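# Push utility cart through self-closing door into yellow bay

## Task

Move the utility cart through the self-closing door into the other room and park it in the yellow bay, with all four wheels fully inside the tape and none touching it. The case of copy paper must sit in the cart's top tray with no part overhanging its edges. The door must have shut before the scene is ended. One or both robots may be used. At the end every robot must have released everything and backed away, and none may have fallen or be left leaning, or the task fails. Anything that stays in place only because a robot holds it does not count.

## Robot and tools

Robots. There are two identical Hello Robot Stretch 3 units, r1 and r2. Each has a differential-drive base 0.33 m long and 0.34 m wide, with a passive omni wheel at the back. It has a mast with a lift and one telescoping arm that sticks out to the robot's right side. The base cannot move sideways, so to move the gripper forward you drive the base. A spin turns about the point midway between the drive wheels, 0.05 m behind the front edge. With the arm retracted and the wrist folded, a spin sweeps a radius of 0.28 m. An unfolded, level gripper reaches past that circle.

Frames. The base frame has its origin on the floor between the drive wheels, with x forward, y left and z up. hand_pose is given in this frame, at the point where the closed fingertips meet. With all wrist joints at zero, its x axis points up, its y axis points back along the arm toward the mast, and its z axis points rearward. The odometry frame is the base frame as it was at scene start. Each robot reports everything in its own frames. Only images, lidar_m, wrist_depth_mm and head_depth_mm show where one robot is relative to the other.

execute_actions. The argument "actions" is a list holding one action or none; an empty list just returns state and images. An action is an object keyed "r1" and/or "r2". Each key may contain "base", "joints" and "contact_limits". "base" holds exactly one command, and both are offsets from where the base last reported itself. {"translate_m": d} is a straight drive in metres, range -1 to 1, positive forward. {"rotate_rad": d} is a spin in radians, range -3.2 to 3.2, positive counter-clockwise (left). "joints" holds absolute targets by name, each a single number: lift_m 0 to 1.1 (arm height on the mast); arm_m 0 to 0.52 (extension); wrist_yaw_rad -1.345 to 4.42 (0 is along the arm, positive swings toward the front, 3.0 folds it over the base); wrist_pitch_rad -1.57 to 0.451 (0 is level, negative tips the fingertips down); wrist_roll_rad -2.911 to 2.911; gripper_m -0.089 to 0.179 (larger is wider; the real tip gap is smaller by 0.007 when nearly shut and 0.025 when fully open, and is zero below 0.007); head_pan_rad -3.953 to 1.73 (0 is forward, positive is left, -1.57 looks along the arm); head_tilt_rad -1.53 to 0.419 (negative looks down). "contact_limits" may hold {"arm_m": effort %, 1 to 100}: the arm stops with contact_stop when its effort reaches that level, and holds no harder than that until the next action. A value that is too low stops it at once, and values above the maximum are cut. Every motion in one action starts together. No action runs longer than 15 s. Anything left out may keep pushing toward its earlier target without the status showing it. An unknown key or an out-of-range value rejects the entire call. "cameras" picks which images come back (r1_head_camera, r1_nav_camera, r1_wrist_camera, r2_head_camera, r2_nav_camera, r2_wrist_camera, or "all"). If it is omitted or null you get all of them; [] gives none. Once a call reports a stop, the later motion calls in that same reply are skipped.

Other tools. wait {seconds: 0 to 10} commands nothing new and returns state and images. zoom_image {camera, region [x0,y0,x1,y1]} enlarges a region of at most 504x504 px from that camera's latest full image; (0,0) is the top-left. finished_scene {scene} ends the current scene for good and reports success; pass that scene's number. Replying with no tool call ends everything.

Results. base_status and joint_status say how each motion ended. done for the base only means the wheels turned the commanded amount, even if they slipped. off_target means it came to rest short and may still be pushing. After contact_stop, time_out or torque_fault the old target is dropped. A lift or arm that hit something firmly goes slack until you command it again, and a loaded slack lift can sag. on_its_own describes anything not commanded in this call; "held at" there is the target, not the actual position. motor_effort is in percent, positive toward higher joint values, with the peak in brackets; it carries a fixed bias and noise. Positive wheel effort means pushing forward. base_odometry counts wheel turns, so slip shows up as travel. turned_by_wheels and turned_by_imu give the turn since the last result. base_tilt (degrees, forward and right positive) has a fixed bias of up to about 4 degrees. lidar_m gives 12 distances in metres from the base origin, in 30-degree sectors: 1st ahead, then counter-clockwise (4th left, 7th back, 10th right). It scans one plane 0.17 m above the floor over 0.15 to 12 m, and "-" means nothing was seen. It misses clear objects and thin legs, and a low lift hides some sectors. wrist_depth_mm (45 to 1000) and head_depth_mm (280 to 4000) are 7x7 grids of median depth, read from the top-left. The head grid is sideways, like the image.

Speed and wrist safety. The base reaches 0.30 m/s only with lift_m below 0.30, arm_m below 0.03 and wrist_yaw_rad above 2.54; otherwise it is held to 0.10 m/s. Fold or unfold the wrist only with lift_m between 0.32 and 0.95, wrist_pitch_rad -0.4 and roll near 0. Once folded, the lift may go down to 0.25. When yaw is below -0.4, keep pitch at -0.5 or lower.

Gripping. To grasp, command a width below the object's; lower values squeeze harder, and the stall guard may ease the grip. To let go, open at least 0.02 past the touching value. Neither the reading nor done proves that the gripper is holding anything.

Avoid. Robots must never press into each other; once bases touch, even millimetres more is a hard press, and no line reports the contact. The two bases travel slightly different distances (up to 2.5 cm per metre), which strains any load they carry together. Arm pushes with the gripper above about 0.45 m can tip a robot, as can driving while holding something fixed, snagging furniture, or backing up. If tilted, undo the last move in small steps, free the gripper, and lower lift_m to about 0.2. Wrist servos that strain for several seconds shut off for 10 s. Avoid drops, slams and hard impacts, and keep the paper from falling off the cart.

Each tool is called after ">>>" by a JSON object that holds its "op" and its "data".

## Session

>>> {"op": "execute_actions", "data": {"actions": [{"r1":{"joints":{"head_tilt_rad":-0.6,"lift_m":0.25}},"r2":{"joints":{"head_tilt_rad":-0.6,"lift_m":0.25}}}]}}

Scene clock: 2.20 s.
r1.base_odometry: x=+0.000 y=+0.000 heading=+0.000 (m, m, rad; r1's odometry frame)
r1.turned_by_wheels: +0.000 (rad since the last result)
r1.turned_by_imu: +0.000 (rad since the last result)
r1.base_tilt: forward=+0.9 right=-2.5 (deg)
r1.lidar_m: 2.30 4.09 1.78 1.08 0.98 0.99 0.71 0.65 0.66 0.82 1.67 1.85
r1.head_depth_mm: 1800 1920 2064 2180 1850 1466 1222 / 1973 2117 2304 2374 1834 1478 1224 / 2200 2399 2655 2450 1827 1463 1219 / 2457 2698 2980 2453 1843 1458 1220 / 2847 3192 3418 2457 1841 1475 1219 / 3366 3780 3716 2450 1849 1460 1221 / 3507 3786 3687 2475 1838 1470 1218
r1.base_status: not commanded
r1.joint_positions: lift_m=+0.250 arm_m=+0.001 wrist_yaw_rad=+2.909 wrist_pitch_rad=-0.398 wrist_roll_rad=-0.016 gripper_m=+0.037 head_pan_rad=+0.003 head_tilt_rad=-0.592
r1.joint_status: all done
r1.motor_effort: left_wheel=+1(1) right_wheel=+0(1) lift_m=+15(15) arm_m=+0(0) wrist_yaw_rad=+0(0) wrist_pitch_rad=+8(8) wrist_roll_rad=+0(0) gripper_m=+0(1) head_pan_rad=+0(0) head_tilt_rad=-3(26) (%)
r1.hand_pose: x=+0.0311 y=+0.0748 z=+0.2675 quat_wxyz=(+0.219, +0.699, +0.060, +0.678) (m; r1's base frame)
r1.wrist_depth_mm: - 922 - - - - - / - 973 - - - - - / 767 - 979 964 926 906 892 / 760 - 728 710 695 692 666 / 593 - 588 570 578 553 546 / 490 484 - 480 464 460 454 / 443 - - - 400 397 390
r2.base_odometry: x=+0.000 y=+0.000 heading=+0.000 (m, m, rad; r2's odometry frame)
r2.turned_by_wheels: +0.000 (rad since the last result)
r2.turned_by_imu: +0.000 (rad since the last result)
r2.base_tilt: forward=-0.4 right=+0.1 (deg)
r2.lidar_m: 1.25 1.21 3.19 2.37 2.33 2.22 1.65 1.60 1.66 2.31 2.45 2.55
r2.head_depth_mm: 2839 2961 3077 2368 1818 1493 1256 / 3101 3395 3313 2341 1811 1468 1254 / 3512 3829 3297 2341 1812 1482 1247 / - - 3264 2323 1809 1477 1239 / - - 2801 1907 1741 1462 1250 / 3913 - 1691 1679 1677 1472 1244 / 3739 1231 1297 1527 1628 1470 1244
r2.base_status: not commanded
r2.joint_positions: lift_m=+0.250 arm_m=-0.001 wrist_yaw_rad=+3.032 wrist_pitch_rad=-0.606 wrist_roll_rad=+0.003 gripper_m=+0.037 head_pan_rad=+0.008 head_tilt_rad=-0.592
r2.joint_status: all done
r2.motor_effort: left_wheel=+0(0) right_wheel=+0(0) lift_m=+23(20) arm_m=+0(0) wrist_yaw_rad=+1(0) wrist_pitch_rad=+5(5) wrist_roll_rad=+0(0) gripper_m=+1(0) head_pan_rad=+0(0) head_tilt_rad=-4(38) (%)
r2.hand_pose: x=+0.0003 y=+0.0516 z=+0.2230 quat_wxyz=(+0.248, +0.686, +0.174, +0.661) (m; r2's base frame)
r2.wrist_depth_mm: 955 - - - - - - / 728 744 751 770 787 779 799 / 609 605 615 623 624 630 643 / 502 513 - 530 528 528 534 / - - - - 453 453 465 / - - - - 405 400 403 / - - - - - 360 360
pictures: r1_head_camera (sideways: a quarter turn clockwise sets it upright), r1_nav_camera (sideways: a quarter turn counterclockwise sets it upright), r1_wrist_camera, r2_head_camera (sideways: a quarter turn clockwise sets it upright), r2_nav_camera (sideways: a quarter turn counterclockwise sets it upright), r2_wrist_camera
camera_calibration (this result's frames):
r1_head_camera: T_world_to_cam=[[-0.514342, -0.00941249, -0.857534, 1.13505], [-0.0106444, 0.999933, -0.00459109, 0.0116844], [0.857519, 0.00676651, -0.514407, 0.618034], [0, 0, 0, 1]] pos_world=[0.0539493, -0.00518198, 1.29132]
r1_nav_camera: T_world_to_cam=[[0.533323, 0.00972438, 0.845856, -1.06219], [0.0276002, -0.999602, -0.0059104, 0.0612283], [0.845461, 0.026498, -0.533379, 0.648646], [0, 0, 0, 1]] pos_world=[0.0163935, 0.0543452, 1.24479]
r1_wrist_camera: T_world_to_cam=[[0.972462, -0.232874, -0.0093925, -0.00949452], [-0.135629, -0.532682, -0.835377, 0.296126], [0.189534, 0.813646, -0.549597, 0.241196], [0, 0, 0, 1]] pos_world=[0.00368147, -0.040718, 0.379848]
r2_head_camera: T_world_to_cam=[[-0.578728, -0.0129864, -0.815418, 1.08278], [0.0180545, 0.999424, -0.0287307, 0.0379395], [0.815321, -0.0313492, -0.57816, 0.709854], [0, 0, 0, 1]] pos_world=[0.0471921, -0.00160287, 1.29442]
r2_nav_camera: T_world_to_cam=[[0.595249, 0.0254676, 0.803137, -1.00518], [-0.00474866, -0.999369, 0.0352097, 0.00570585], [0.803527, -0.0247724, -0.594753, 0.729209], [0, 0, 0, 1]] pos_world=[0.0124236, 0.0493661, 1.2408]
r2_wrist_camera: T_world_to_cam=[[0.994045, -0.107121, 0.0200074, 0.000706796], [-0.056248, -0.661618, -0.747728, 0.249612], [0.0933345, 0.74215, -0.663703, 0.274828], [0, 0, 0, 1]] pos_world=[-0.0123134, -0.0387405, 0.369032]
Images, in order (width x height): r1_head_camera 896x504, r1_nav_camera 672x504, r1_wrist_camera 644x364, r2_head_camera 896x504, r2_nav_camera 672x504, r2_wrist_camera 644x364.

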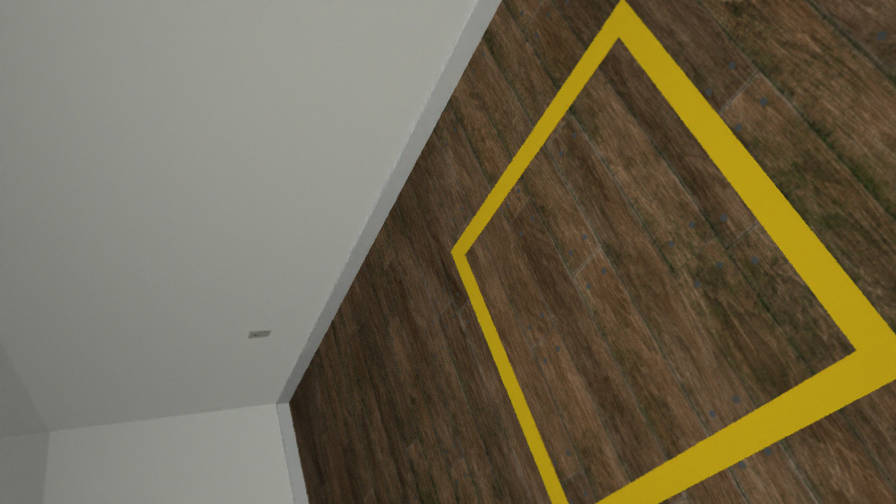

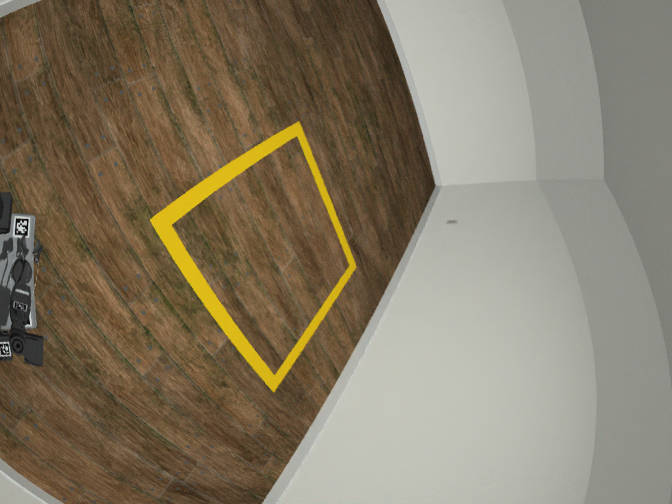

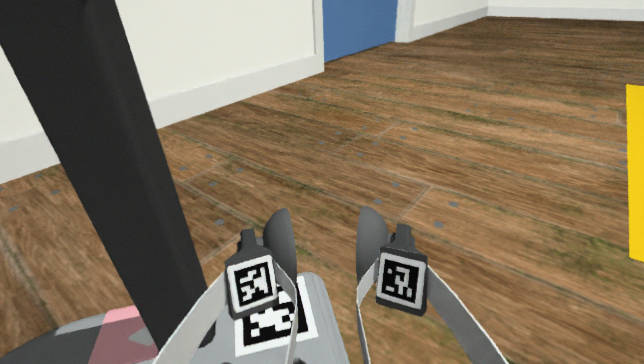

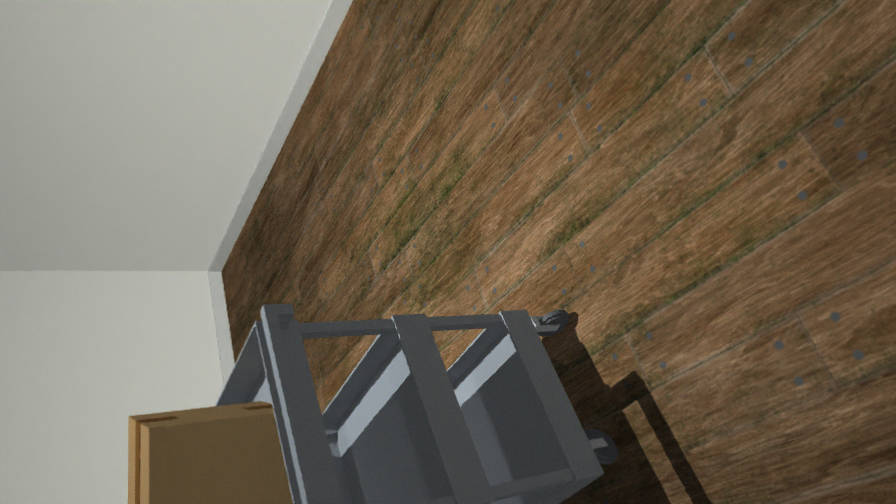

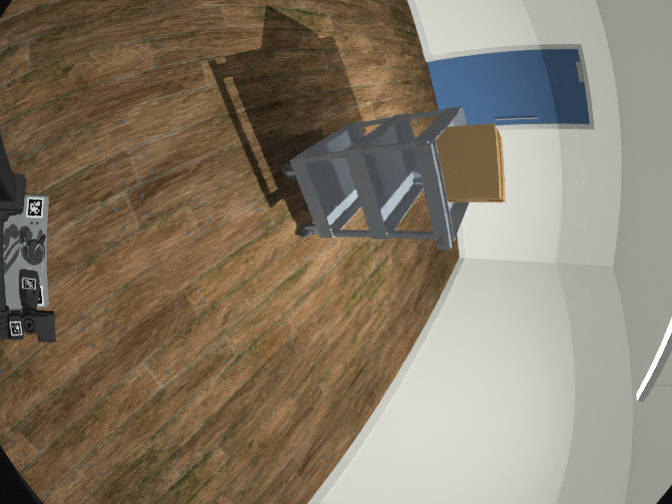

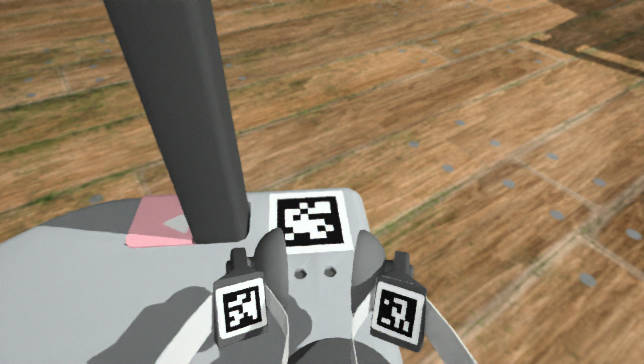

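>>> {"op": "execute_actions", "data": {"actions": [{"r1":{"base":{"rotate_rad":0.69},"joints":{"wrist_yaw_rad":3.1}},"r2":{"base":{"rotate_rad":-0.07},"joints":{"wrist_pitch_rad":-0.4,"head_tilt_rad":-0.9}}}], "cameras": ["r1_nav_camera"]}}

>>> {"op": "execute_actions", "data": {"actions": [{"r1":{"base":{"translate_m":1}},"r2":{"base":{"translate_m":0.72}}}], "cameras": []}}

>>> {"op": "execute_actions", "data": {"actions": [{"r1":{"base":{"translate_m":0.52}},"r2":{"base":{"rotate_rad":0.65},"joints":{"lift_m":0.36}}}], "cameras": []}}

>>> {"op": "execute_actions", "data": {"actions": [{"r1":{"base":{"rotate_rad":1.59}},"r2":{"joints":{"wrist_yaw_rad":1.6,"gripper_m":0.15}}}], "cameras": ["r1_nav_camera"]}}

>>> {"op": "execute_actions", "data": {"actions": [{"r1":{"base":{"translate_m":0.7},"joints":{"head_tilt_rad":-1.2}},"r2":{"joints":{"wrist_pitch_rad":0,"lift_m":0.27,"arm_m":0.08}}}], "cameras": ["r1_nav_camera","r2_nav_camera","r2_wrist_camera"]}}

Scene clock: 11.23 s.
r1.base_odometry: x=+0.000 y=+0.000 heading=+0.690 (m, m, rad; r1's odometry frame)
r1.turned_by_wheels: +0.690 (rad since the last result)
r1.turned_by_imu: +0.681 (rad since the last result)
r1.base_tilt: forward=+0.9 right=-2.5 (deg)
r1.lidar_m: 3.55 1.37 1.02 0.98 0.91 0.68 0.65 0.68 0.95 1.84 1.91 2.65
r1.head_depth_mm: 3325 3679 3728 2431 1847 1475 1218 / 3369 3653 3712 2434 1859 1471 1218 / 3398 3736 3776 2461 1851 1452 1217 / 3381 3738 3770 2454 1847 1463 1224 / 3433 3723 3736 2458 1851 1466 1225 / 3338 3648 3408 2470 1835 1471 1214 / 2521 2586 2533 2422 1827 1466 1219
r1.base_status: done
r1.joint_positions: lift_m=+0.250 arm_m=+0.001 wrist_yaw_rad=+3.098 wrist_pitch_rad=-0.398 wrist_roll_rad=-0.016 gripper_m=+0.037 head_pan_rad=+0.003 head_tilt_rad=-0.593
r1.joint_status: all done
r1.motor_effort: left_wheel=-1(6) right_wheel=+2(7) lift_m=+15(16) arm_m=+0(0) wrist_yaw_rad=+2(1) wrist_pitch_rad=+8(8) wrist_roll_rad=+0(0) gripper_m=-1(1) head_pan_rad=+0(0) head_tilt_rad=-3(3) (%)
r1.hand_pose: x=-0.0113 y=+0.0808 z=+0.2675 quat_wxyz=(+0.154, +0.690, +0.126, +0.696) (m; r1's base frame)
r1.wrist_depth_mm: 779 884 901 904 914 924 922 / 790 955 - - - - - / 764 939 - 960 926 892 899 / 704 735 - 721 695 686 668 / 594 585 - 569 579 548 545 / 487 497 - - - 459 456 / 427 - - - 400 395 390
r2.base_odometry: x=+0.000 y=+0.000 heading=-0.070 (m, m, rad; r2's odometry frame)
r2.turned_by_wheels: -0.070 (rad since the last result)
r2.turned_by_imu: -0.070 (rad since the last result)
r2.base_tilt: forward=-0.5 right=+0.1 (deg)
r2.lidar_m: 1.29 1.21 3.44 2.43 2.31 2.35 1.68 1.59 1.63 2.15 2.44 2.50
r2.head_depth_mm: 2755 2501 2025 1687 1445 1278 1134 / 2969 2426 2015 1677 1447 1270 1131 / 3204 2439 1987 1669 1433 1267 1125 / 3122 2435 1986 1660 1432 1262 1127 / 3091 2428 1958 1652 1425 1254 1124 / 1264 1509 1774 1656 1429 1251 1119 / 1146 1503 1717 1630 1420 1244 1116
r2.base_status: done
r2.joint_positions: lift_m=+0.250 arm_m=-0.001 wrist_yaw_rad=+3.032 wrist_pitch_rad=-0.421 wrist_roll_rad=+0.003 gripper_m=+0.037 head_pan_rad=+0.008 head_tilt_rad=-0.889
r2.joint_status: all done
r2.motor_effort: left_wheel=+4(14) right_wheel=-3(9) lift_m=+23(23) arm_m=+0(0) wrist_yaw_rad=+1(0) wrist_pitch_rad=+7(6) wrist_roll_rad=+0(0) gripper_m=+0(0) head_pan_rad=+0(0) head_tilt_rad=-6(30) (%)
r2.hand_pose: x=+0.0033 y=+0.0785 z=+0.2620 quat_wxyz=(+0.186, +0.699, +0.110, +0.681) (m; r2's base frame)
r2.wrist_depth_mm: - - - - - - - / - - - - - - - / 882 880 878 924 909 928 959 / 677 667 689 700 703 717 718 / 547 556 580 568 567 572 577 / 467 487 - - 483 484 482 / - - - - 402 414 420
pictures: r1_nav_camera (sideways: a quarter turn counterclockwise sets it upright)
camera_calibration (this result's frames):
r1_nav_camera: T_world_to_cam=[[0.533915, 0.00972629, 0.845482, -1.0617], [0.027596, -0.999602, -0.00592742, 0.0612504], [0.845088, 0.0264967, -0.533971, 0.649418], [0, 0, 0, 1]] pos_world=[0.0163535, 0.054345, 1.24478]
Images, in order (width x height): r1_nav_camera 672x504.

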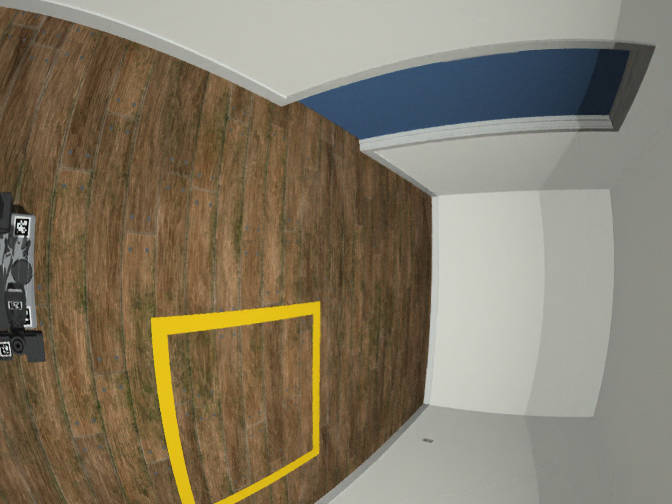

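Scene clock: 16.17 s.
r1.base_odometry: x=+0.771 y=+0.636 heading=+0.690 (m, m, rad; r1's odometry frame)
r1.turned_by_wheels: +0.000 (rad since the last result)
r1.turned_by_imu: +0.004 (rad since the last result)
r1.base_tilt: forward=+0.9 right=-2.5 (deg)
r1.lidar_m: 3.10 1.45 0.98 0.96 1.00 1.40 1.65 1.72 1.91 1.86 1.94 2.69
r1.head_depth_mm: 2561 2779 3008 2450 1841 1471 1216 / 2560 2789 3120 2479 1835 1471 1206 / 2589 2822 3114 2458 1835 1469 1214 / 2570 2835 3084 2469 1830 1469 1217 / 2571 2838 3097 2487 1836 1456 1215 / 2600 2811 3070 2447 1838 1475 1211 / 2458 2488 2499 2339 1831 1463 1220
r1.base_status: done
r1.joint_positions: lift_m=+0.250 arm_m=+0.001 wrist_yaw_rad=+3.098 wrist_pitch_rad=-0.398 wrist_roll_rad=-0.016 gripper_m=+0.037 head_pan_rad=+0.003 head_tilt_rad=-0.593
r1.joint_status: not commanded
r1.motor_effort: left_wheel=-2(5) right_wheel=+2(7) lift_m=+16(16) arm_m=-1(1) wrist_yaw_rad=+1(2) wrist_pitch_rad=+8(8) wrist_roll_rad=+0(0) gripper_m=+0(0) head_pan_rad=+0(0) head_tilt_rad=-2(2) (%)
r1.hand_pose: x=-0.0114 y=+0.0808 z=+0.2675 quat_wxyz=(+0.154, +0.690, +0.126, +0.696) (m; r1's base frame)
r1.wrist_depth_mm: 879 877 896 883 922 - - / 945 950 959 966 - - - / - - - 958 929 903 890 / 753 740 - 705 695 693 682 / 586 586 - 570 579 551 544 / 487 502 - - - 461 457 / 430 - - - 399 400 393
r2.base_odometry: x=+0.718 y=-0.050 heading=-0.070 (m, m, rad; r2's odometry frame)
r2.turned_by_wheels: +0.000 (rad since the last result)
r2.turned_by_imu: +0.004 (rad since the last result)
r2.base_tilt: forward=-0.5 right=+0.2 (deg)
r2.lidar_m: 0.68 0.62 0.62 2.82 2.71 2.77 2.33 2.20 2.25 2.16 2.05 2.10
r2.head_depth_mm: 2282 2359 2026 1675 1447 1271 1139 / 2538 2477 1994 1673 1449 1272 1132 / 2850 2445 1985 1654 1440 1269 1124 / 3046 2436 1976 1666 1431 1259 1126 / 3153 2447 1965 1645 1431 1252 1120 / 3100 2370 1898 1551 1304 1255 1124 / 3039 2363 731 1029 1218 1242 1116
r2.base_status: done
r2.joint_positions: lift_m=+0.250 arm_m=-0.001 wrist_yaw_rad=+3.032 wrist_pitch_rad=-0.420 wrist_roll_rad=+0.003 gripper_m=+0.037 head_pan_rad=+0.008 head_tilt_rad=-0.890
r2.joint_status: not commanded
r2.motor_effort: left_wheel=+3(17) right_wheel=-3(6) lift_m=+24(24) arm_m=+0(0) wrist_yaw_rad=+1(0) wrist_pitch_rad=+7(7) wrist_roll_rad=+0(1) gripper_m=+0(1) head_pan_rad=+0(0) head_tilt_rad=-6(6) (%)
r2.hand_pose: x=+0.0033 y=+0.0787 z=+0.2623 quat_wxyz=(+0.186, +0.699, +0.109, +0.682) (m; r2's base frame)
r2.wrist_depth_mm: - - - - - - - / - - - - - - 817 / 869 869 892 889 910 836 521 / 664 682 693 695 697 676 695 / 556 548 575 576 577 569 594 / 467 479 - - 489 477 488 / - - - - 402 415 419
pictures: none
No camera images: the call's "cameras" was empty. Leave "cameras" out to get every camera's image.

Scene clock: 19.47 s.
r1.base_odometry: x=+1.173 y=+0.967 heading=+0.690 (m, m, rad; r1's odometry frame)
r1.turned_by_wheels: +0.000 (rad since the last result)
r1.turned_by_imu: +0.002 (rad since the last result)
r1.base_tilt: forward=+0.9 right=-2.4 (deg)
r1.lidar_m: 2.59 1.32 1.06 0.97 0.98 1.38 2.16 2.25 1.92 1.87 1.95 2.67
r1.head_depth_mm: 2148 2350 2591 2483 1839 1471 1218 / 2132 2332 2551 2476 1833 1468 1214 / 2128 2349 2599 2450 1846 1466 1221 / 2130 2360 2621 2421 1836 1472 1211 / 2147 2366 2616 2448 1831 1470 1212 / 2180 2362 2655 2461 1852 1466 1220 / 2173 2341 2460 2353 1840 1465 1213
r1.base_status: done
r1.joint_positions: lift_m=+0.250 arm_m=+0.001 wrist_yaw_rad=+3.098 wrist_pitch_rad=-0.398 wrist_roll_rad=-0.016 gripper_m=+0.037 head_pan_rad=+0.003 head_tilt_rad=-0.594
r1.joint_status: not commanded
r1.motor_effort: left_wheel=-1(4) right_wheel=+3(11) lift_m=+15(16) arm_m=+0(0) wrist_yaw_rad=+2(1) wrist_pitch_rad=+8(8) wrist_roll_rad=+0(0) gripper_m=-1(1) head_pan_rad=-1(0) head_tilt_rad=-2(2) (%)
r1.hand_pose: x=-0.0114 y=+0.0808 z=+0.2675 quat_wxyz=(+0.154, +0.690, +0.126, +0.696) (m; r1's base frame)
r1.wrist_depth_mm: 856 867 951 948 959 961 904 / 935 932 - - - - 973 / 958 955 - 962 932 921 892 / 752 737 - 711 698 680 677 / 590 593 - 566 582 551 540 / 488 501 - - - 460 453 / 428 - - - 399 396 390
r2.base_odometry: x=+0.718 y=-0.050 heading=+0.580 (m, m, rad; r2's odometry frame)
r2.turned_by_wheels: +0.650 (rad since the last result)
r2.turned_by_imu: +0.659 (rad since the last result)
r2.base_tilt: forward=-0.5 right=+0.3 (deg)
r2.lidar_m: 0.61 0.63 2.74 2.69 2.87 2.23 2.20 2.34 2.09 2.05 2.19 0.65
r2.head_depth_mm: 3083 2452 1850 1688 1457 1278 1139 / 2846 875 716 1080 1417 1268 1132 / 623 755 810 1073 1326 1264 1126 / 620 717 794 1066 1336 1264 1128 / 654 764 808 1067 1334 1254 1121 / 693 820 748 1037 1364 1248 1116 / 2888 2309 1794 1637 1418 1250 1113
r2.base_status: done
r2.joint_positions: lift_m=+0.360 arm_m=-0.001 wrist_yaw_rad=+3.032 wrist_pitch_rad=-0.420 wrist_roll_rad=+0.003 gripper_m=+0.037 head_pan_rad=+0.008 head_tilt_rad=-0.890
r2.joint_status: all done
r2.motor_effort: left_wheel=-3(12) right_wheel=+3(11) lift_m=+29(33) arm_m=-1(0) wrist_yaw_rad=+0(0) wrist_pitch_rad=+7(7) wrist_roll_rad=+0(0) gripper_m=-1(0) head_pan_rad=+0(0) head_tilt_rad=-6(6) (%)
r2.hand_pose: x=+0.0033 y=+0.0788 z=+0.3722 quat_wxyz=(+0.185, +0.699, +0.109, +0.682) (m; r2's base frame)
r2.wrist_depth_mm: - - - - - - - / - - - - - - - / - - - - - - - / 876 878 878 896 889 906 937 / 698 699 756 728 737 724 746 / 604 596 - 601 640 620 631 / 512 517 - 531 516 529 538
pictures: none
No camera images: the call's "cameras" was empty. Leave "cameras" out to get every camera's image.

Scene clock: 21.67 s.
r1.base_odometry: x=+1.173 y=+0.967 heading=+2.279 (m, m, rad; r1's odometry frame)
r1.turned_by_wheels: +1.590 (rad since the last result)
r1.turned_by_imu: +1.569 (rad since the last result)
r1.base_tilt: forward=+0.9 right=-2.5 (deg)
r1.lidar_m: 0.97 0.99 1.40 2.16 2.27 1.92 1.86 1.96 2.67 2.60 1.30 1.06
r1.head_depth_mm: 821 902 1005 1132 1285 1424 1215 / 823 907 1010 1138 1299 1429 1211 / 826 911 1015 1146 1304 1419 1223 / 829 916 1014 1149 1313 1426 1223 / 833 918 1020 1152 1296 1419 1215 / 813 885 962 1071 1221 1373 1222 / 761 850 949 1071 1236 1382 1214
r1.base_status: done
r1.joint_positions: lift_m=+0.250 arm_m=+0.001 wrist_yaw_rad=+3.098 wrist_pitch_rad=-0.398 wrist_roll_rad=-0.016 gripper_m=+0.037 head_pan_rad=+0.003 head_tilt_rad=-0.594
r1.joint_status: not commanded
r1.motor_effort: left_wheel=-2(7) right_wheel=+3(11) lift_m=+15(16) arm_m=-1(0) wrist_yaw_rad=+1(0) wrist_pitch_rad=+8(8) wrist_roll_rad=+0(0) gripper_m=-1(2) head_pan_rad=+0(0) head_tilt_rad=-3(2) (%)
r1.hand_pose: x=-0.0114 y=+0.0807 z=+0.2675 quat_wxyz=(+0.154, +0.690, +0.126, +0.696) (m; r1's base frame)
r1.wrist_depth_mm: - - - - - - - / - - - - - - - / - - - 959 933 892 894 / 747 738 - 715 693 687 670 / 593 584 - 565 584 547 546 / 488 499 - - - 464 453 / 428 - - - 399 396 390
r2.base_odometry: x=+0.718 y=-0.050 heading=+0.580 (m, m, rad; r2's odometry frame)
r2.turned_by_wheels: +0.000 (rad since the last result)
r2.turned_by_imu: +0.000 (rad since the last result)
r2.base_tilt: forward=-0.6 right=+0.1 (deg)
r2.lidar_m: 0.61 0.63 2.75 2.70 2.88 2.24 2.20 2.34 2.09 2.05 2.18 0.64
r2.head_depth_mm: 3135 2479 1854 1689 1449 1274 1133 / 2864 875 716 1074 1412 1274 1126 / 625 754 813 1075 1324 1260 1130 / 618 715 793 1064 1343 1259 1127 / 655 766 810 1067 1326 1259 1118 / 693 819 747 1038 1367 1253 1117 / 2854 2290 1796 1646 1412 1253 1116
r2.base_status: not commanded
r2.joint_positions: lift_m=+0.360 arm_m=-0.001 wrist_yaw_rad=+1.602 wrist_pitch_rad=-0.420 wrist_roll_rad=+0.003 gripper_m=+0.150 head_pan_rad=+0.008 head_tilt_rad=-0.890
r2.joint_status: all done
r2.motor_effort: left_wheel=-3(4) right_wheel=+3(3) lift_m=+29(29) arm_m=+0(0) wrist_yaw_rad=-2(1) wrist_pitch_rad=+7(7) wrist_roll_rad=+0(0) gripper_m=+0(100) head_pan_rad=+0(0) head_tilt_rad=-5(6) (%)
r2.hand_pose: x=+0.2027 y=-0.1372 z=+0.3722 quat_wxyz=(+0.587, +0.600, -0.376, +0.393) (m; r2's base frame)
r2.wrist_depth_mm: - - - - - - - / - - - - - - - / - - 796 803 - - - / 846 849 632 644 844 923 918 / 691 705 717 729 735 739 738 / 601 591 598 616 614 - 629 / - 507 516 526 531 522 553
pictures: r1_nav_camera (sideways: a quarter turn counterclockwise sets it upright)
camera_calibration (this result's frames):
r1_nav_camera: T_world_to_cam=[[0.534584, 0.00972856, 0.845059, -1.06115], [0.0275915, -0.999602, -0.00594666, 0.0612755], [0.844665, 0.0264954, -0.53464, 0.65029], [0, 0, 0, 1]] pos_world=[0.0163083, 0.0543449, 1.24477]
Images, in order (width x height): r1_nav_camera 672x504.

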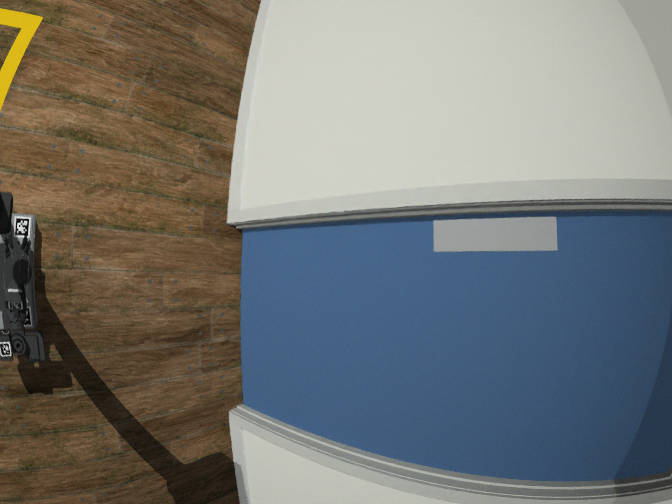

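Scene clock: 25.73 s.
r1.base_odometry: x=+0.717 y=+1.499 heading=+2.279 (m, m, rad; r1's odometry frame)
r1.turned_by_wheels: +0.000 (rad since the last result)
r1.turned_by_imu: +0.003 (rad since the last result)
r1.base_tilt: forward=+0.8 right=-2.4 (deg)
r1.lidar_m: 0.34 0.33 0.36 1.14 2.24 2.64 2.56 2.68 2.69 0.90 0.46 0.35
r1.head_depth_mm: 301 367 480 689 1221 1165 1078 / 303 369 484 696 1221 1173 1089 / 304 371 488 704 1225 1176 - / 307 374 492 712 1222 1178 - / 303 376 495 720 1227 1177 - / 304 378 497 725 1043 1168 1110 / 304 379 499 603 1017 1165 1095
r1.base_status: done
r1.joint_positions: lift_m=+0.250 arm_m=+0.001 wrist_yaw_rad=+3.098 wrist_pitch_rad=-0.398 wrist_roll_rad=-0.016 gripper_m=+0.037 head_pan_rad=+0.003 head_tilt_rad=-1.186
r1.joint_status: all done
r1.motor_effort: left_wheel=-1(6) right_wheel=+2(9) lift_m=+16(16) arm_m=+0(0) wrist_yaw_rad=+2(1) wrist_pitch_rad=+8(8) wrist_roll_rad=+0(0) gripper_m=-1(1) head_pan_rad=+0(0) head_tilt_rad=-5(30) (%)
r1.hand_pose: x=-0.0114 y=+0.0807 z=+0.2675 quat_wxyz=(+0.154, +0.690, +0.126, +0.696) (m; r1's base frame)
r1.wrist_depth_mm: - - - - 892 464 307 / - - - - 901 463 298 / - - - 956 823 475 298 / 760 738 - 718 701 476 317 / 591 585 - 568 584 462 342 / 491 497 - - - 435 375 / 430 - - - 397 395 384
r2.base_odometry: x=+0.718 y=-0.050 heading=+0.580 (m, m, rad; r2's odometry frame)
r2.turned_by_wheels: +0.000 (rad since the last result)
r2.turned_by_imu: +0.000 (rad since the last result)
r2.base_tilt: forward=-0.4 right=+0.1 (deg)
r2.lidar_m: 0.61 0.63 2.74 2.69 2.86 2.24 2.20 2.33 2.09 2.05 2.18 0.65
r2.head_depth_mm: 3155 2475 1851 1695 1443 1269 1131 / 2879 875 718 1078 1434 1270 1128 / 625 757 808 1082 1324 1262 1126 / 621 717 791 1075 1331 1263 1134 / 654 765 807 1065 1333 1250 1123 / 693 816 749 1036 1369 1251 1121 / 2867 2332 1796 1637 1414 1248 1121
r2.base_status: not commanded
r2.joint_positions: lift_m=+0.270 arm_m=+0.080 wrist_yaw_rad=+1.601 wrist_pitch_rad=-0.024 wrist_roll_rad=+0.003 gripper_m=+0.150 head_pan_rad=+0.008 head_tilt_rad=-0.890
r2.joint_status: all done
r2.motor_effort: left_wheel=-4(4) right_wheel=+3(3) lift_m=+23(24) arm_m=+4(5) wrist_yaw_rad=+0(2) wrist_pitch_rad=+8(11) wrist_roll_rad=+0(0) gripper_m=+0(1) head_pan_rad=+0(0) head_tilt_rad=-6(6) (%)
r2.hand_pose: x=+0.2341 y=-0.2169 z=+0.3787 quat_wxyz=(+0.498, +0.514, -0.487, +0.501) (m; r2's base frame)
r2.wrist_depth_mm: - - - - - - - / - 520 521 516 - - - / - - - - - - - / - - - - - - - / - 715 885 884 - - - / 883 577 577 576 938 - 937 / 720 637 701 663 711 688 760
pictures: r1_nav_camera (sideways: a quarter turn counterclockwise sets it upright), r2_nav_camera (sideways: a quarter turn counterclockwise sets it upright), r2_wrist_camera
camera_calibration (this result's frames):
r1_nav_camera: T_world_to_cam=[[0.915292, 0.0109854, 0.402641, -0.487002], [0.0201386, -0.999626, -0.0185063, 0.0776625], [0.402287, 0.0250473, -0.915171, 1.14782], [0, 0, 0, 1]] pos_world=[-0.017569, 0.0542335, 1.24798]
r2_nav_camera: T_world_to_cam=[[0.804509, 0.0272095, 0.593316, -0.733025], [0.00614991, -0.999278, 0.0374879, 0.00268757], [0.593908, -0.0265105, -0.804096, 1.00276], [0, 0, 0, 1]] pos_world=[-0.00583623, 0.0492144, 1.24113]
r2_wrist_camera: T_world_to_cam=[[0.0215344, -0.999603, 0.0181461, -0.228758], [-0.142133, -0.0210269, -0.989624, 0.452225], [0.989613, 0.0187318, -0.142529, -0.00854168], [0, 0, 0, 1]] pos_world=[0.077655, -0.218999, 0.450466]
Images, in order (width x height): r1_nav_camera 672x504, r2_nav_camera 672x504, r2_wrist_camera 644x364.

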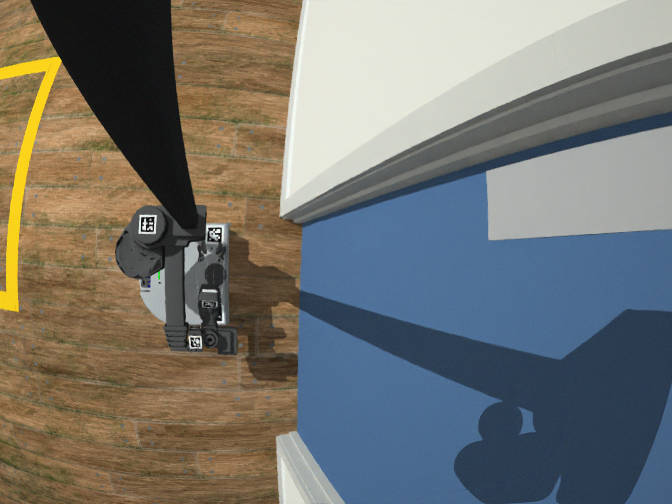

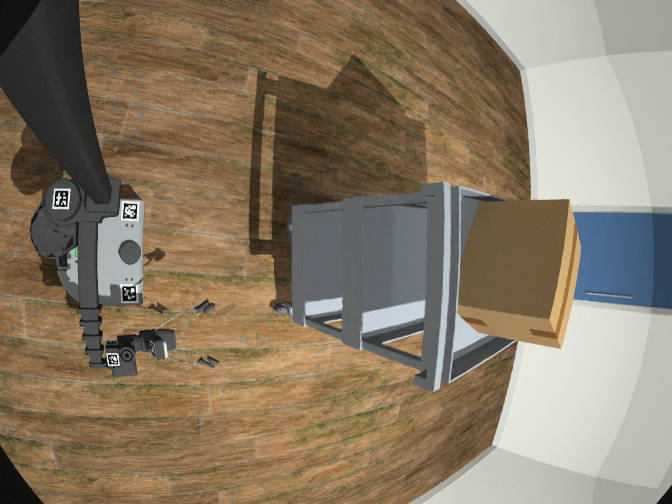

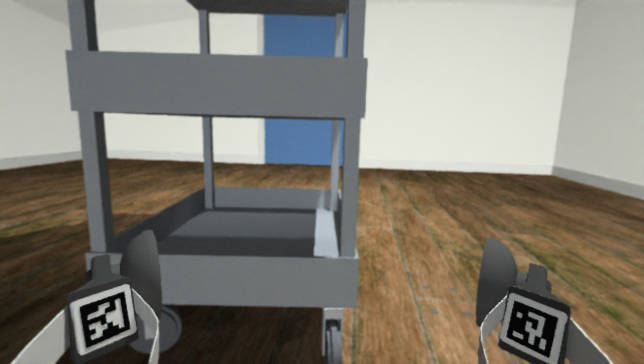

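>>> {"op": "execute_actions", "data": {"actions": [{"r1":{"base":{"rotate_rad":-0.14},"joints":{"lift_m":0.33}},"r2":{"joints":{"arm_m":0.11,"gripper_m":0.1}}}], "cameras": []}}

>>> {"op": "execute_actions", "data": {"actions": [{"r1":{"base":{"translate_m":1}},"r2":{"base":{"translate_m":0.65}}}], "cameras": ["r1_nav_camera","r2_nav_camera","r2_wrist_camera"]}}

Scene clock: 29.67 s.
r1.base_odometry: x=+0.717 y=+1.499 heading=+2.139 (m, m, rad; r1's odometry frame)
r1.turned_by_wheels: -0.140 (rad since the last result)
r1.turned_by_imu: -0.138 (rad since the last result)
r1.base_tilt: forward=+0.8 right=-2.4 (deg)
r1.lidar_m: 0.34 0.34 0.33 0.72 2.17 2.74 2.56 2.59 2.81 1.67 0.54 0.36
r1.head_depth_mm: 315 393 524 783 1237 1169 1079 / 311 388 513 756 1235 1179 1087 / 307 381 504 738 1216 1180 - / 304 377 495 715 1213 1176 - / 304 370 485 693 1225 1185 - / 301 366 477 679 1017 1160 1109 / 301 360 467 627 821 1172 1091
r1.base_status: done
r1.joint_positions: lift_m=+0.330 arm_m=+0.001 wrist_yaw_rad=+3.098 wrist_pitch_rad=-0.398 wrist_roll_rad=-0.016 gripper_m=+0.037 head_pan_rad=+0.003 head_tilt_rad=-1.186
r1.joint_status: all done
r1.motor_effort: left_wheel=+3(8) right_wheel=-3(7) lift_m=+26(27) arm_m=-1(1) wrist_yaw_rad=+1(1) wrist_pitch_rad=+8(8) wrist_roll_rad=+0(0) gripper_m=+0(0) head_pan_rad=+0(0) head_tilt_rad=-5(5) (%)
r1.hand_pose: x=-0.0115 y=+0.0807 z=+0.3468 quat_wxyz=(+0.154, +0.690, +0.126, +0.696) (m; r1's base frame)
r1.wrist_depth_mm: - - - - 608 374 273 / - - - - 634 386 293 / - - - - 661 392 313 / 910 887 - 843 686 388 341 / 710 702 - 681 618 407 367 / 584 590 - 566 547 448 382 / 502 499 - - 481 470 391
r2.base_odometry: x=+0.718 y=-0.050 heading=+0.580 (m, m, rad; r2's odometry frame)
r2.turned_by_wheels: +0.000 (rad since the last result)
r2.turned_by_imu: +0.000 (rad since the last result)
r2.base_tilt: forward=-0.3 right=+0.3 (deg)
r2.lidar_m: 0.62 0.63 2.74 2.69 2.86 2.24 2.20 2.33 2.08 2.06 2.19 0.65
r2.head_depth_mm: 3143 2512 1868 1686 1457 1266 1135 / 2821 876 718 1079 1423 1269 1135 / 623 755 815 1075 1323 1263 1130 / 621 717 789 1070 1342 1256 1119 / 651 764 810 1068 1339 1252 1125 / 692 823 747 1037 1376 1254 1125 / 2844 2297 1812 1641 1425 1252 1120
r2.base_status: not commanded
r2.joint_positions: lift_m=+0.270 arm_m=+0.110 wrist_yaw_rad=+1.601 wrist_pitch_rad=-0.024 wrist_roll_rad=+0.003 gripper_m=+0.100 head_pan_rad=+0.008 head_tilt_rad=-0.890
r2.joint_status: all done
r2.motor_effort: left_wheel=-4(4) right_wheel=+3(3) lift_m=+23(23) arm_m=+4(2) wrist_yaw_rad=-1(0) wrist_pitch_rad=+8(8) wrist_roll_rad=+0(0) gripper_m=-1(98) head_pan_rad=+0(0) head_tilt_rad=-6(6) (%)
r2.hand_pose: x=+0.2341 y=-0.2469 z=+0.3787 quat_wxyz=(+0.498, +0.514, -0.487, +0.501) (m; r2's base frame)
r2.wrist_depth_mm: - - - - - - - / - 520 513 522 - - - / - - - - - - - / - - - - - - - / - 794 878 - - - - / 830 572 582 581 932 958 955 / 685 653 698 683 713 721 743
pictures: none
No camera images: the call's "cameras" was empty. Leave "cameras" out to get every camera's image.

Scene clock: 40.63 s.
r1.base_odometry: x=+0.178 y=+2.341 heading=+2.140 (m, m, rad; r1's odometry frame)
r1.turned_by_wheels: +0.000 (rad since the last result)
r1.turned_by_imu: -0.815 (rad since the last result)
r1.base_tilt: forward=+0.7 right=-2.6 (deg)
r1.lidar_m: - - 0.15 0.20 2.44 1.09 0.64 3.37 3.33 0.21 0.15 -
r1.head_depth_mm: - - - - - 1132 1083 / - - - - - 738 1073 / - - - - - 733 - / - - - - - 525 - / - - - - - 526 - / - - - - - 1133 - / - - - - - 1131 1107
r1.base_status: translate_m off_target (by the wheels' count: +0.9999 of +1.0000)
r1.joint_positions: lift_m=+0.330 arm_m=+0.001 wrist_yaw_rad=+3.106 wrist_pitch_rad=-0.399 wrist_roll_rad=-0.016 gripper_m=+0.037 head_pan_rad=+0.005 head_tilt_rad=-1.228
r1.joint_status: not commanded
r1.motor_effort: left_wheel=+18(73) right_wheel=+10(15) lift_m=+23(27) arm_m=-1(1) wrist_yaw_rad=-4(7) wrist_pitch_rad=+9(9) wrist_roll_rad=+0(0) gripper_m=+1(0) head_pan_rad=-1(1) head_tilt_rad=+11(11) (%)
r1.hand_pose: x=-0.0132 y=+0.0806 z=+0.3467 quat_wxyz=(+0.152, +0.690, +0.129, +0.696) (m; r1's base frame)
r1.wrist_depth_mm: - - - - 205 111 76 / - - - - 210 113 77 / - - - - 217 114 78 / 897 886 - 853 223 116 78 / 717 697 689 689 201 118 79 / 592 589 599 573 197 120 80 / 504 498 - - 240 113 81
r2.base_odometry: x=+1.262 y=+0.306 heading=+0.581 (m, m, rad; r2's odometry frame)
r2.turned_by_wheels: +0.001 (rad since the last result)
r2.turned_by_imu: +0.001 (rad since the last result)
r2.base_tilt: forward=-0.3 right=+0.1 (deg)
r2.lidar_m: - - 0.15 0.18 2.81 2.89 2.85 2.78 2.15 2.10 0.15 -
r2.head_depth_mm: 2711 2471 353 584 538 482 445 / 2709 2456 323 288 533 478 436 / 2807 2464 320 287 - 347 429 / 3036 393 320 286 299 389 427 / 2267 390 317 284 312 441 425 / 2671 388 317 - 327 458 425 / 2778 385 315 285 355 466 424
r2.base_status: translate_m off_target (by the wheels' count: +0.6499 of +0.6500)
r2.joint_positions: lift_m=+0.270 arm_m=+0.110 wrist_yaw_rad=+1.613 wrist_pitch_rad=-0.024 wrist_roll_rad=+0.003 gripper_m=+0.100 head_pan_rad=+0.008 head_tilt_rad=-0.892
r2.joint_status: not commanded
r2.on_its_own: left_wheel is at rest, and its effort (+47) is outside its rest range (-18 to +18); wrist_yaw_rad is at rest, and its effort (-14) is outside its rest range (-12 to +12)
r2.motor_effort: left_wheel=+47(63) right_wheel=-1(47) lift_m=+23(24) arm_m=+1(4) wrist_yaw_rad=-14(15) wrist_pitch_rad=+8(9) wrist_roll_rad=-1(0) gripper_m=-3(3) head_pan_rad=-1(0) head_tilt_rad=-5(5) (%)
r2.hand_pose: x=+0.2340 y=-0.2440 z=+0.3787 quat_wxyz=(+0.495, +0.517, -0.484, +0.504) (m; r2's base frame)
r2.wrist_depth_mm: - - - - - - - / - 97 - - - - - / - - - - - - - / - - 45 46 - - - / 622 623 46 48 - - - / 575 552 47 49 955 945 962 / 459 48 48 50 695 725 738
pictures: r1_nav_camera (sideways: a quarter turn counterclockwise sets it upright), r2_nav_camera (sideways: a quarter turn counterclockwise sets it upright), r2_wrist_camera
camera_calibration (this result's frames):
r1_nav_camera: T_world_to_cam=[[0.931529, 0.0125571, 0.363451, -0.436059], [0.0209675, -0.999596, -0.0192044, 0.0785653], [0.363062, 0.0255101, -0.931416, 1.16916], [0, 0, 0, 1]] pos_world=[-0.0199242, 0.0541837, 1.24897]
r2_nav_camera: T_world_to_cam=[[0.805642, 0.0272192, 0.591777, -0.731027], [0.00622198, -0.999278, 0.0374919, 0.00268195], [0.59237, -0.026523, -0.805229, 1.00424], [0, 0, 0, 1]] pos_world=[-0.00595236, 0.0492134, 1.24115]
r2_wrist_camera: T_world_to_cam=[[0.033861, -0.999262, 0.0181437, -0.258648], [-0.141746, -0.0227722, -0.989641, 0.451149], [0.989324, 0.0309384, -0.142412, -0.00491991], [0, 0, 0, 1]] pos_world=[0.0775741, -0.248032, 0.450468]
Images, in order (width x height): r1_nav_camera 672x504, r2_nav_camera 672x504, r2_wrist_camera 644x364.

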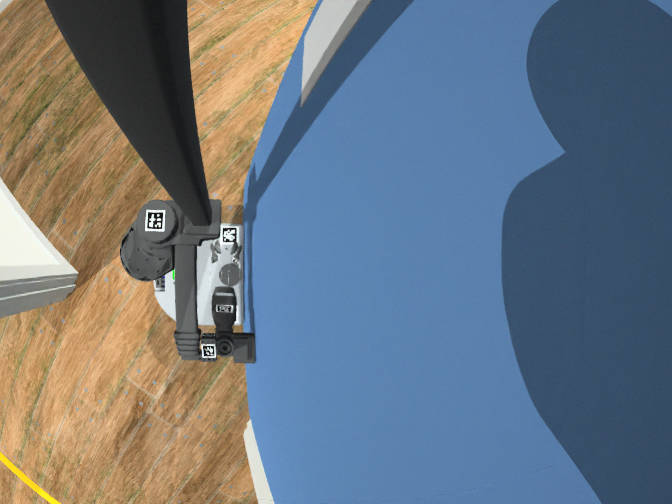

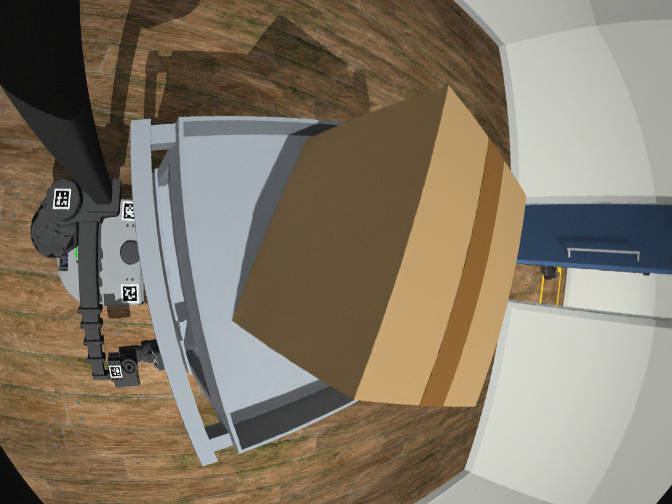

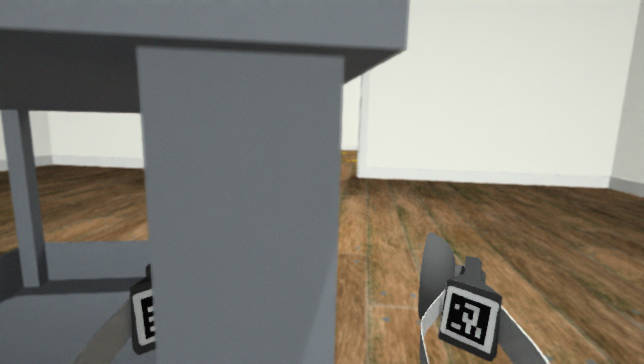

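>>> {"op": "execute_actions", "data": {"actions": [{"r1":{"base":{"translate_m":0.5}},"r2":{"base":{"translate_m":0.5},"joints":{"gripper_m":0}}}], "cameras": []}}

>>> {"op": "execute_actions", "data": {"actions": [{"r1":{"base":{"rotate_rad":1.3}}}], "cameras": ["r1_nav_camera"]}}

>>> {"op": "execute_actions", "data": {"actions": [{"r1":{"base":{"translate_m":0.35}}}], "cameras": ["r1_nav_camera","r2_nav_camera"]}}

Scene clock: 49.67 s.
r1.base_odometry: x=-0.091 y=+2.762 heading=+2.140 (m, m, rad; r1's odometry frame)
r1.turned_by_wheels: +0.000 (rad since the last result)
r1.turned_by_imu: -0.700 (rad since the last result)
r1.base_tilt: forward=+0.8 right=-2.5 (deg)
r1.lidar_m: - - 0.15 0.20 1.35 2.93 2.65 1.00 3.64 0.21 0.15 -
r1.head_depth_mm: - - - - - 1132 1089 / - - - - - 775 1073 / - - - - - 773 - / - - - - - 548 - / - - - - - 552 - / - - - - - 1133 - / - - - - - 1140 1105
r1.base_status: done
r1.joint_positions: lift_m=+0.330 arm_m=+0.001 wrist_yaw_rad=+3.106 wrist_pitch_rad=-0.399 wrist_roll_rad=-0.016 gripper_m=+0.037 head_pan_rad=+0.006 head_tilt_rad=-1.229
r1.joint_status: not commanded
r1.motor_effort: left_wheel=+7(34) right_wheel=+11(15) lift_m=+23(23) arm_m=-1(2) wrist_yaw_rad=-5(7) wrist_pitch_rad=+9(9) wrist_roll_rad=+0(0) gripper_m=+0(1) head_pan_rad=-1(1) head_tilt_rad=+12(11) (%)
r1.hand_pose: x=-0.0133 y=+0.0806 z=+0.3467 quat_wxyz=(+0.152, +0.690, +0.130, +0.696) (m; r1's base frame)
r1.wrist_depth_mm: - - - - 206 111 76 / - - - - 212 113 77 / - - - - 217 115 78 / 897 886 - 847 224 117 79 / 704 709 696 686 201 118 79 / 586 585 592 567 198 120 80 / 502 498 - - 242 114 81
r2.base_odometry: x=+1.679 y=+0.581 heading=+0.582 (m, m, rad; r2's odometry frame)
r2.turned_by_wheels: +0.001 (rad since the last result)
r2.turned_by_imu: +0.005 (rad since the last result)
r2.base_tilt: forward=-0.3 right=+0.1 (deg)
r2.lidar_m: - - 0.15 0.18 2.77 3.39 3.33 2.83 2.18 2.15 0.15 -
r2.head_depth_mm: 2221 2417 1887 1648 528 483 445 / 2245 2453 323 291 536 482 437 / 3019 2456 320 287 - 350 429 / 3132 393 319 286 - 369 428 / 3073 391 317 284 303 420 426 / 2362 388 316 - 320 452 426 / 1712 385 315 - 341 466 424
r2.base_status: translate_m off_target (by the wheels' count: +0.4999 of +0.5000)
r2.joint_positions: lift_m=+0.270 arm_m=+0.110 wrist_yaw_rad=+1.749 wrist_pitch_rad=-0.023 wrist_roll_rad=+0.002 gripper_m=+0.001 head_pan_rad=+0.008 head_tilt_rad=-0.892
r2.joint_status: all done
r2.on_its_own: wrist_yaw_rad is held at +1.727, not at your +1.600, by its stall guard, which is not easing now; left_wheel is at rest, and its effort (+58) is outside its rest range (-18 to +18); wrist_yaw_rad is at rest, and its effort (-25) is outside its rest range (-12 to +12)
r2.motor_effort: left_wheel=+58(71) right_wheel=-12(14) lift_m=+25(24) arm_m=+4(4) wrist_yaw_rad=-25(72) wrist_pitch_rad=+8(8) wrist_roll_rad=+0(0) gripper_m=-24(98) head_pan_rad=+0(0) head_tilt_rad=-4(5) (%)
r2.hand_pose: x=+0.2302 y=-0.2093 z=+0.3787 quat_wxyz=(+0.460, +0.548, -0.447, +0.537) (m; r2's base frame)
r2.wrist_depth_mm: - - - - - - - / - 73 69 - - - - / - - - - - - - / - - - 45 - - - / - 670 47 46 46 - - / 539 600 48 47 48 923 956 / 454 462 49 49 49 730 724
pictures: none
No camera images: the call's "cameras" was empty. Leave "cameras" out to get every camera's image.

Scene clock: 52.93 s.
r1.base_odometry: x=-0.091 y=+2.762 heading=-2.844 (m, m, rad; r1's odometry frame)
r1.turned_by_wheels: +1.299 (rad since the last result)
r1.turned_by_imu: +0.609 (rad since the last result)
r1.base_tilt: forward=+0.8 right=-2.6 (deg)
r1.lidar_m: 0.16 0.24 1.35 1.35 2.75 1.72 0.90 3.50 0.45 0.20 0.16 0.15
r1.head_depth_mm: - - - - 329 538 1069 / - - - 293 387 658 1087 / - - - 320 494 1012 - / - - - 365 684 1178 - / - - 313 457 1110 1186 - / - - 346 618 1254 1168 - / - 305 427 1350 1264 1160 1092
r1.base_status: done
r1.joint_positions: lift_m=+0.330 arm_m=+0.001 wrist_yaw_rad=+3.048 wrist_pitch_rad=-0.399 wrist_roll_rad=-0.016 gripper_m=+0.037 head_pan_rad=+0.006 head_tilt_rad=-1.198
r1.joint_status: not commanded
r1.on_its_own: wrist_yaw_rad is held at +3.057, not at your +3.100, by its stall guard, which is not easing now; right_wheel is at rest, and its effort (+21) is outside its rest range (-18 to +18)
r1.motor_effort: left_wheel=-2(8) right_wheel=+21(33) lift_m=+23(23) arm_m=+0(1) wrist_yaw_rad=+7(29) wrist_pitch_rad=+9(9) wrist_roll_rad=+0(0) gripper_m=+0(2) head_pan_rad=-1(2) head_tilt_rad=-1(12) (%)
r1.hand_pose: x=+0.0000 y=+0.0798 z=+0.3467 quat_wxyz=(+0.172, +0.693, +0.109, +0.691) (m; r1's base frame)
r1.wrist_depth_mm: - - - - - - - / - - - - - - - / - - - - - - - / 916 882 879 855 832 829 778 / 714 711 - 684 696 661 396 / 593 575 - 572 555 557 359 / 499 499 - - 483 475 325
r2.base_odometry: x=+1.679 y=+0.581 heading=+0.582 (m, m, rad; r2's odometry frame)
r2.turned_by_wheels: +0.000 (rad since the last result)
r2.turned_by_imu: +0.000 (rad since the last result)
r2.base_tilt: forward=-0.5 right=+0.1 (deg)
r2.lidar_m: - - 0.15 0.18 2.77 3.40 3.33 2.82 2.19 2.15 0.15 -
r2.head_depth_mm: 2237 2415 1918 1646 528 484 445 / 2238 2427 323 291 537 480 437 / 3010 2415 321 287 - 351 430 / 3123 393 319 286 - 370 426 / 2871 390 318 284 303 420 425 / 1918 388 315 - 320 452 425 / 1858 385 315 - 341 465 424
r2.base_status: not commanded
r2.joint_positions: lift_m=+0.270 arm_m=+0.110 wrist_yaw_rad=+1.749 wrist_pitch_rad=-0.023 wrist_roll_rad=+0.002 gripper_m=+0.001 head_pan_rad=+0.008 head_tilt_rad=-0.892
r2.joint_status: not commanded
r2.on_its_own: wrist_yaw_rad is held at +1.727, not at your +1.600, by its stall guard, which is not easing now; left_wheel is at rest, and its effort (+58) is outside its rest range (-18 to +18); wrist_yaw_rad is at rest, and its effort (-25) is outside its rest range (-12 to +12)
r2.motor_effort: left_wheel=+58(58) right_wheel=-13(13) lift_m=+25(25) arm_m=+4(4) wrist_yaw_rad=-25(24) wrist_pitch_rad=+8(8) wrist_roll_rad=+0(0) gripper_m=-23(23) head_pan_rad=+0(0) head_tilt_rad=-5(4) (%)
r2.hand_pose: x=+0.2302 y=-0.2093 z=+0.3787 quat_wxyz=(+0.460, +0.548, -0.447, +0.537) (m; r2's base frame)
r2.wrist_depth_mm: - - - - - - - / - 73 69 - - - - / - - - - - - - / - - - 45 - - - / - 657 47 46 46 - - / 542 601 48 47 48 957 953 / 454 465 49 48 49 720 709
pictures: r1_nav_camera (sideways: a quarter turn counterclockwise sets it upright)
camera_calibration (this result's frames):
r1_nav_camera: T_world_to_cam=[[0.91993, 0.0132835, 0.391858, -0.472986], [0.0224003, -0.999574, -0.018703, 0.0779045], [0.391442, 0.0259832, -0.919836, 1.15395], [0, 0, 0, 1]] pos_world=[-0.0183354, 0.054171, 1.24824]
Images, in order (width x height): r1_nav_camera 672x504.

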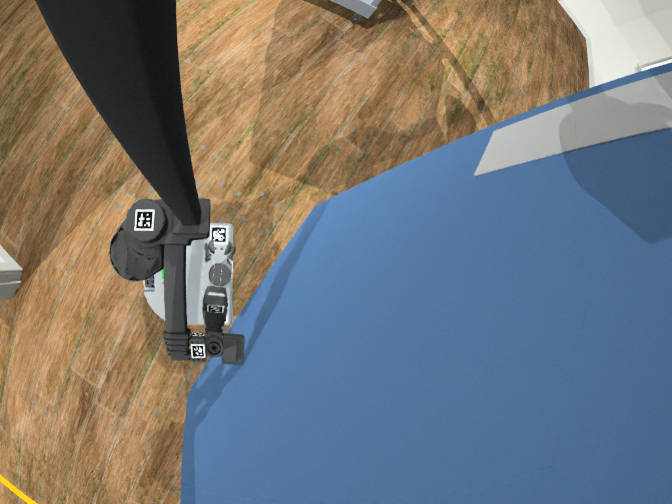

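Scene clock: 57.47 s.
r1.base_odometry: x=-0.426 y=+2.660 heading=-2.844 (m, m, rad; r1's odometry frame)
r1.turned_by_wheels: +0.001 (rad since the last result)
r1.turned_by_imu: -0.755 (rad since the last result)
r1.base_tilt: forward=+0.8 right=-2.4 (deg)
r1.lidar_m: - - 0.15 0.19 1.41 3.20 2.84 1.05 1.10 0.21 0.15 -
r1.head_depth_mm: - - - - - 1133 1074 / - - - - - 819 1082 / - - - - - - - / - - - - - - - / - - - - - - - / - - - - - 1141 - / - - - - - 1143 1105
r1.base_status: translate_m off_target (by the wheels' count: +0.3497 of +0.3500)
r1.joint_positions: lift_m=+0.330 arm_m=+0.001 wrist_yaw_rad=+3.061 wrist_pitch_rad=-0.400 wrist_roll_rad=-0.015 gripper_m=+0.037 head_pan_rad=-0.002 head_tilt_rad=-1.218
r1.joint_status: not commanded
r1.on_its_own: wrist_yaw_rad is held at +3.057, not at your +3.100, by its stall guard, which is not easing now; left_wheel is at rest, and its effort (+37) is outside its rest range (-18 to +18); right_wheel is at rest, and its effort (+20) is outside its rest range (-18 to +18)
r1.motor_effort: left_wheel=+37(48) right_wheel=+20(58) lift_m=+21(23) arm_m=+0(2) wrist_yaw_rad=-3(27) wrist_pitch_rad=+9(11) wrist_roll_rad=+0(0) gripper_m=+0(2) head_pan_rad=+4(4) head_tilt_rad=+7(10) (%)
r1.hand_pose: x=-0.0030 y=+0.0801 z=+0.3468 quat_wxyz=(+0.168, +0.693, +0.114, +0.692) (m; r1's base frame)
r1.wrist_depth_mm: - - - - 166 96 67 / - - - - 172 98 68 / - - - - 178 100 69 / 906 891 860 820 185 102 70 / 710 715 - 669 170 104 71 / 590 581 - 552 170 106 72 / 502 503 - - 208 102 73
r2.base_odometry: x=+1.679 y=+0.581 heading=+0.582 (m, m, rad; r2's odometry frame)
r2.turned_by_wheels: +0.000 (rad since the last result)
r2.turned_by_imu: +0.000 (rad since the last result)
r2.base_tilt: forward=-0.4 right=+0.4 (deg)
r2.lidar_m: - - 0.15 0.18 2.76 3.41 3.32 2.82 2.17 2.14 0.15 -
r2.head_depth_mm: 2226 2418 1878 1642 528 483 445 / 2258 2451 324 291 535 479 436 / 3037 2447 320 287 - 351 429 / 3100 394 319 285 - 370 427 / 3164 390 317 284 303 421 426 / 2912 388 316 - 320 452 424 / 1692 386 315 - 341 465 423
r2.base_status: not commanded
r2.joint_positions: lift_m=+0.270 arm_m=+0.110 wrist_yaw_rad=+1.749 wrist_pitch_rad=-0.023 wrist_roll_rad=+0.002 gripper_m=+0.001 head_pan_rad=+0.008 head_tilt_rad=-0.892
r2.joint_status: not commanded
r2.on_its_own: wrist_yaw_rad is held at +1.727, not at your +1.600, by its stall guard, which is not easing now; left_wheel is at rest, and its effort (+58) is outside its rest range (-18 to +18); wrist_yaw_rad is at rest, and its effort (-25) is outside its rest range (-12 to +12)
r2.motor_effort: left_wheel=+58(58) right_wheel=-12(12) lift_m=+25(25) arm_m=+4(4) wrist_yaw_rad=-25(23) wrist_pitch_rad=+8(8) wrist_roll_rad=+0(0) gripper_m=-24(24) head_pan_rad=+0(0) head_tilt_rad=-5(4) (%)
r2.hand_pose: x=+0.2302 y=-0.2093 z=+0.3787 quat_wxyz=(+0.460, +0.548, -0.447, +0.537) (m; r2's base frame)
r2.wrist_depth_mm: - - - - - - - / - 73 69 - - - - / - - - - - - - / - - - 45 - - - / - 672 47 46 46 - - / 538 600 48 47 48 959 942 / 455 460 49 49 49 724 724
pictures: r1_nav_camera (sideways: a quarter turn counterclockwise sets it upright), r2_nav_camera (sideways: a quarter turn counterclockwise sets it upright)
camera_calibration (this result's frames):
r1_nav_camera: T_world_to_cam=[[0.927737, 0.00614316, 0.373183, -0.448711], [0.0142767, -0.999717, -0.0190353, 0.0783862], [0.37296, 0.0229876, -0.927563, 1.1641], [0, 0, 0, 1]] pos_world=[-0.0189947, 0.0543607, 1.24872]
r2_nav_camera: T_world_to_cam=[[0.805642, 0.0272189, 0.591777, -0.731027], [0.00622157, -0.999278, 0.0374919, 0.00268196], [0.59237, -0.0265233, -0.805229, 1.00424], [0, 0, 0, 1]] pos_world=[-0.00595234, 0.0492134, 1.24115]
Images, in order (width x height): r1_nav_camera 672x504, r2_nav_camera 672x504.

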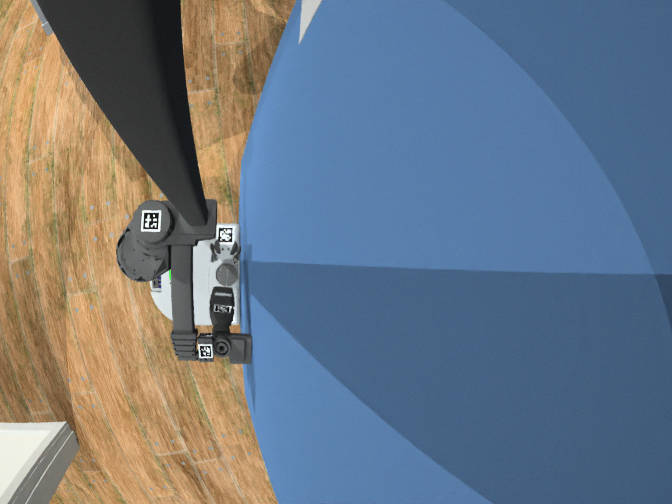

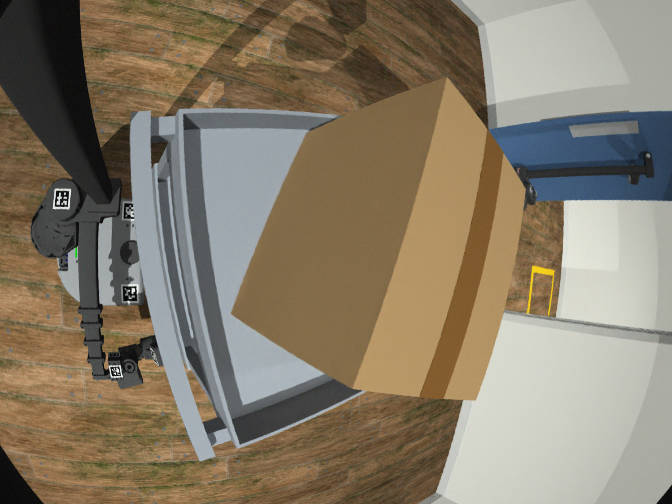

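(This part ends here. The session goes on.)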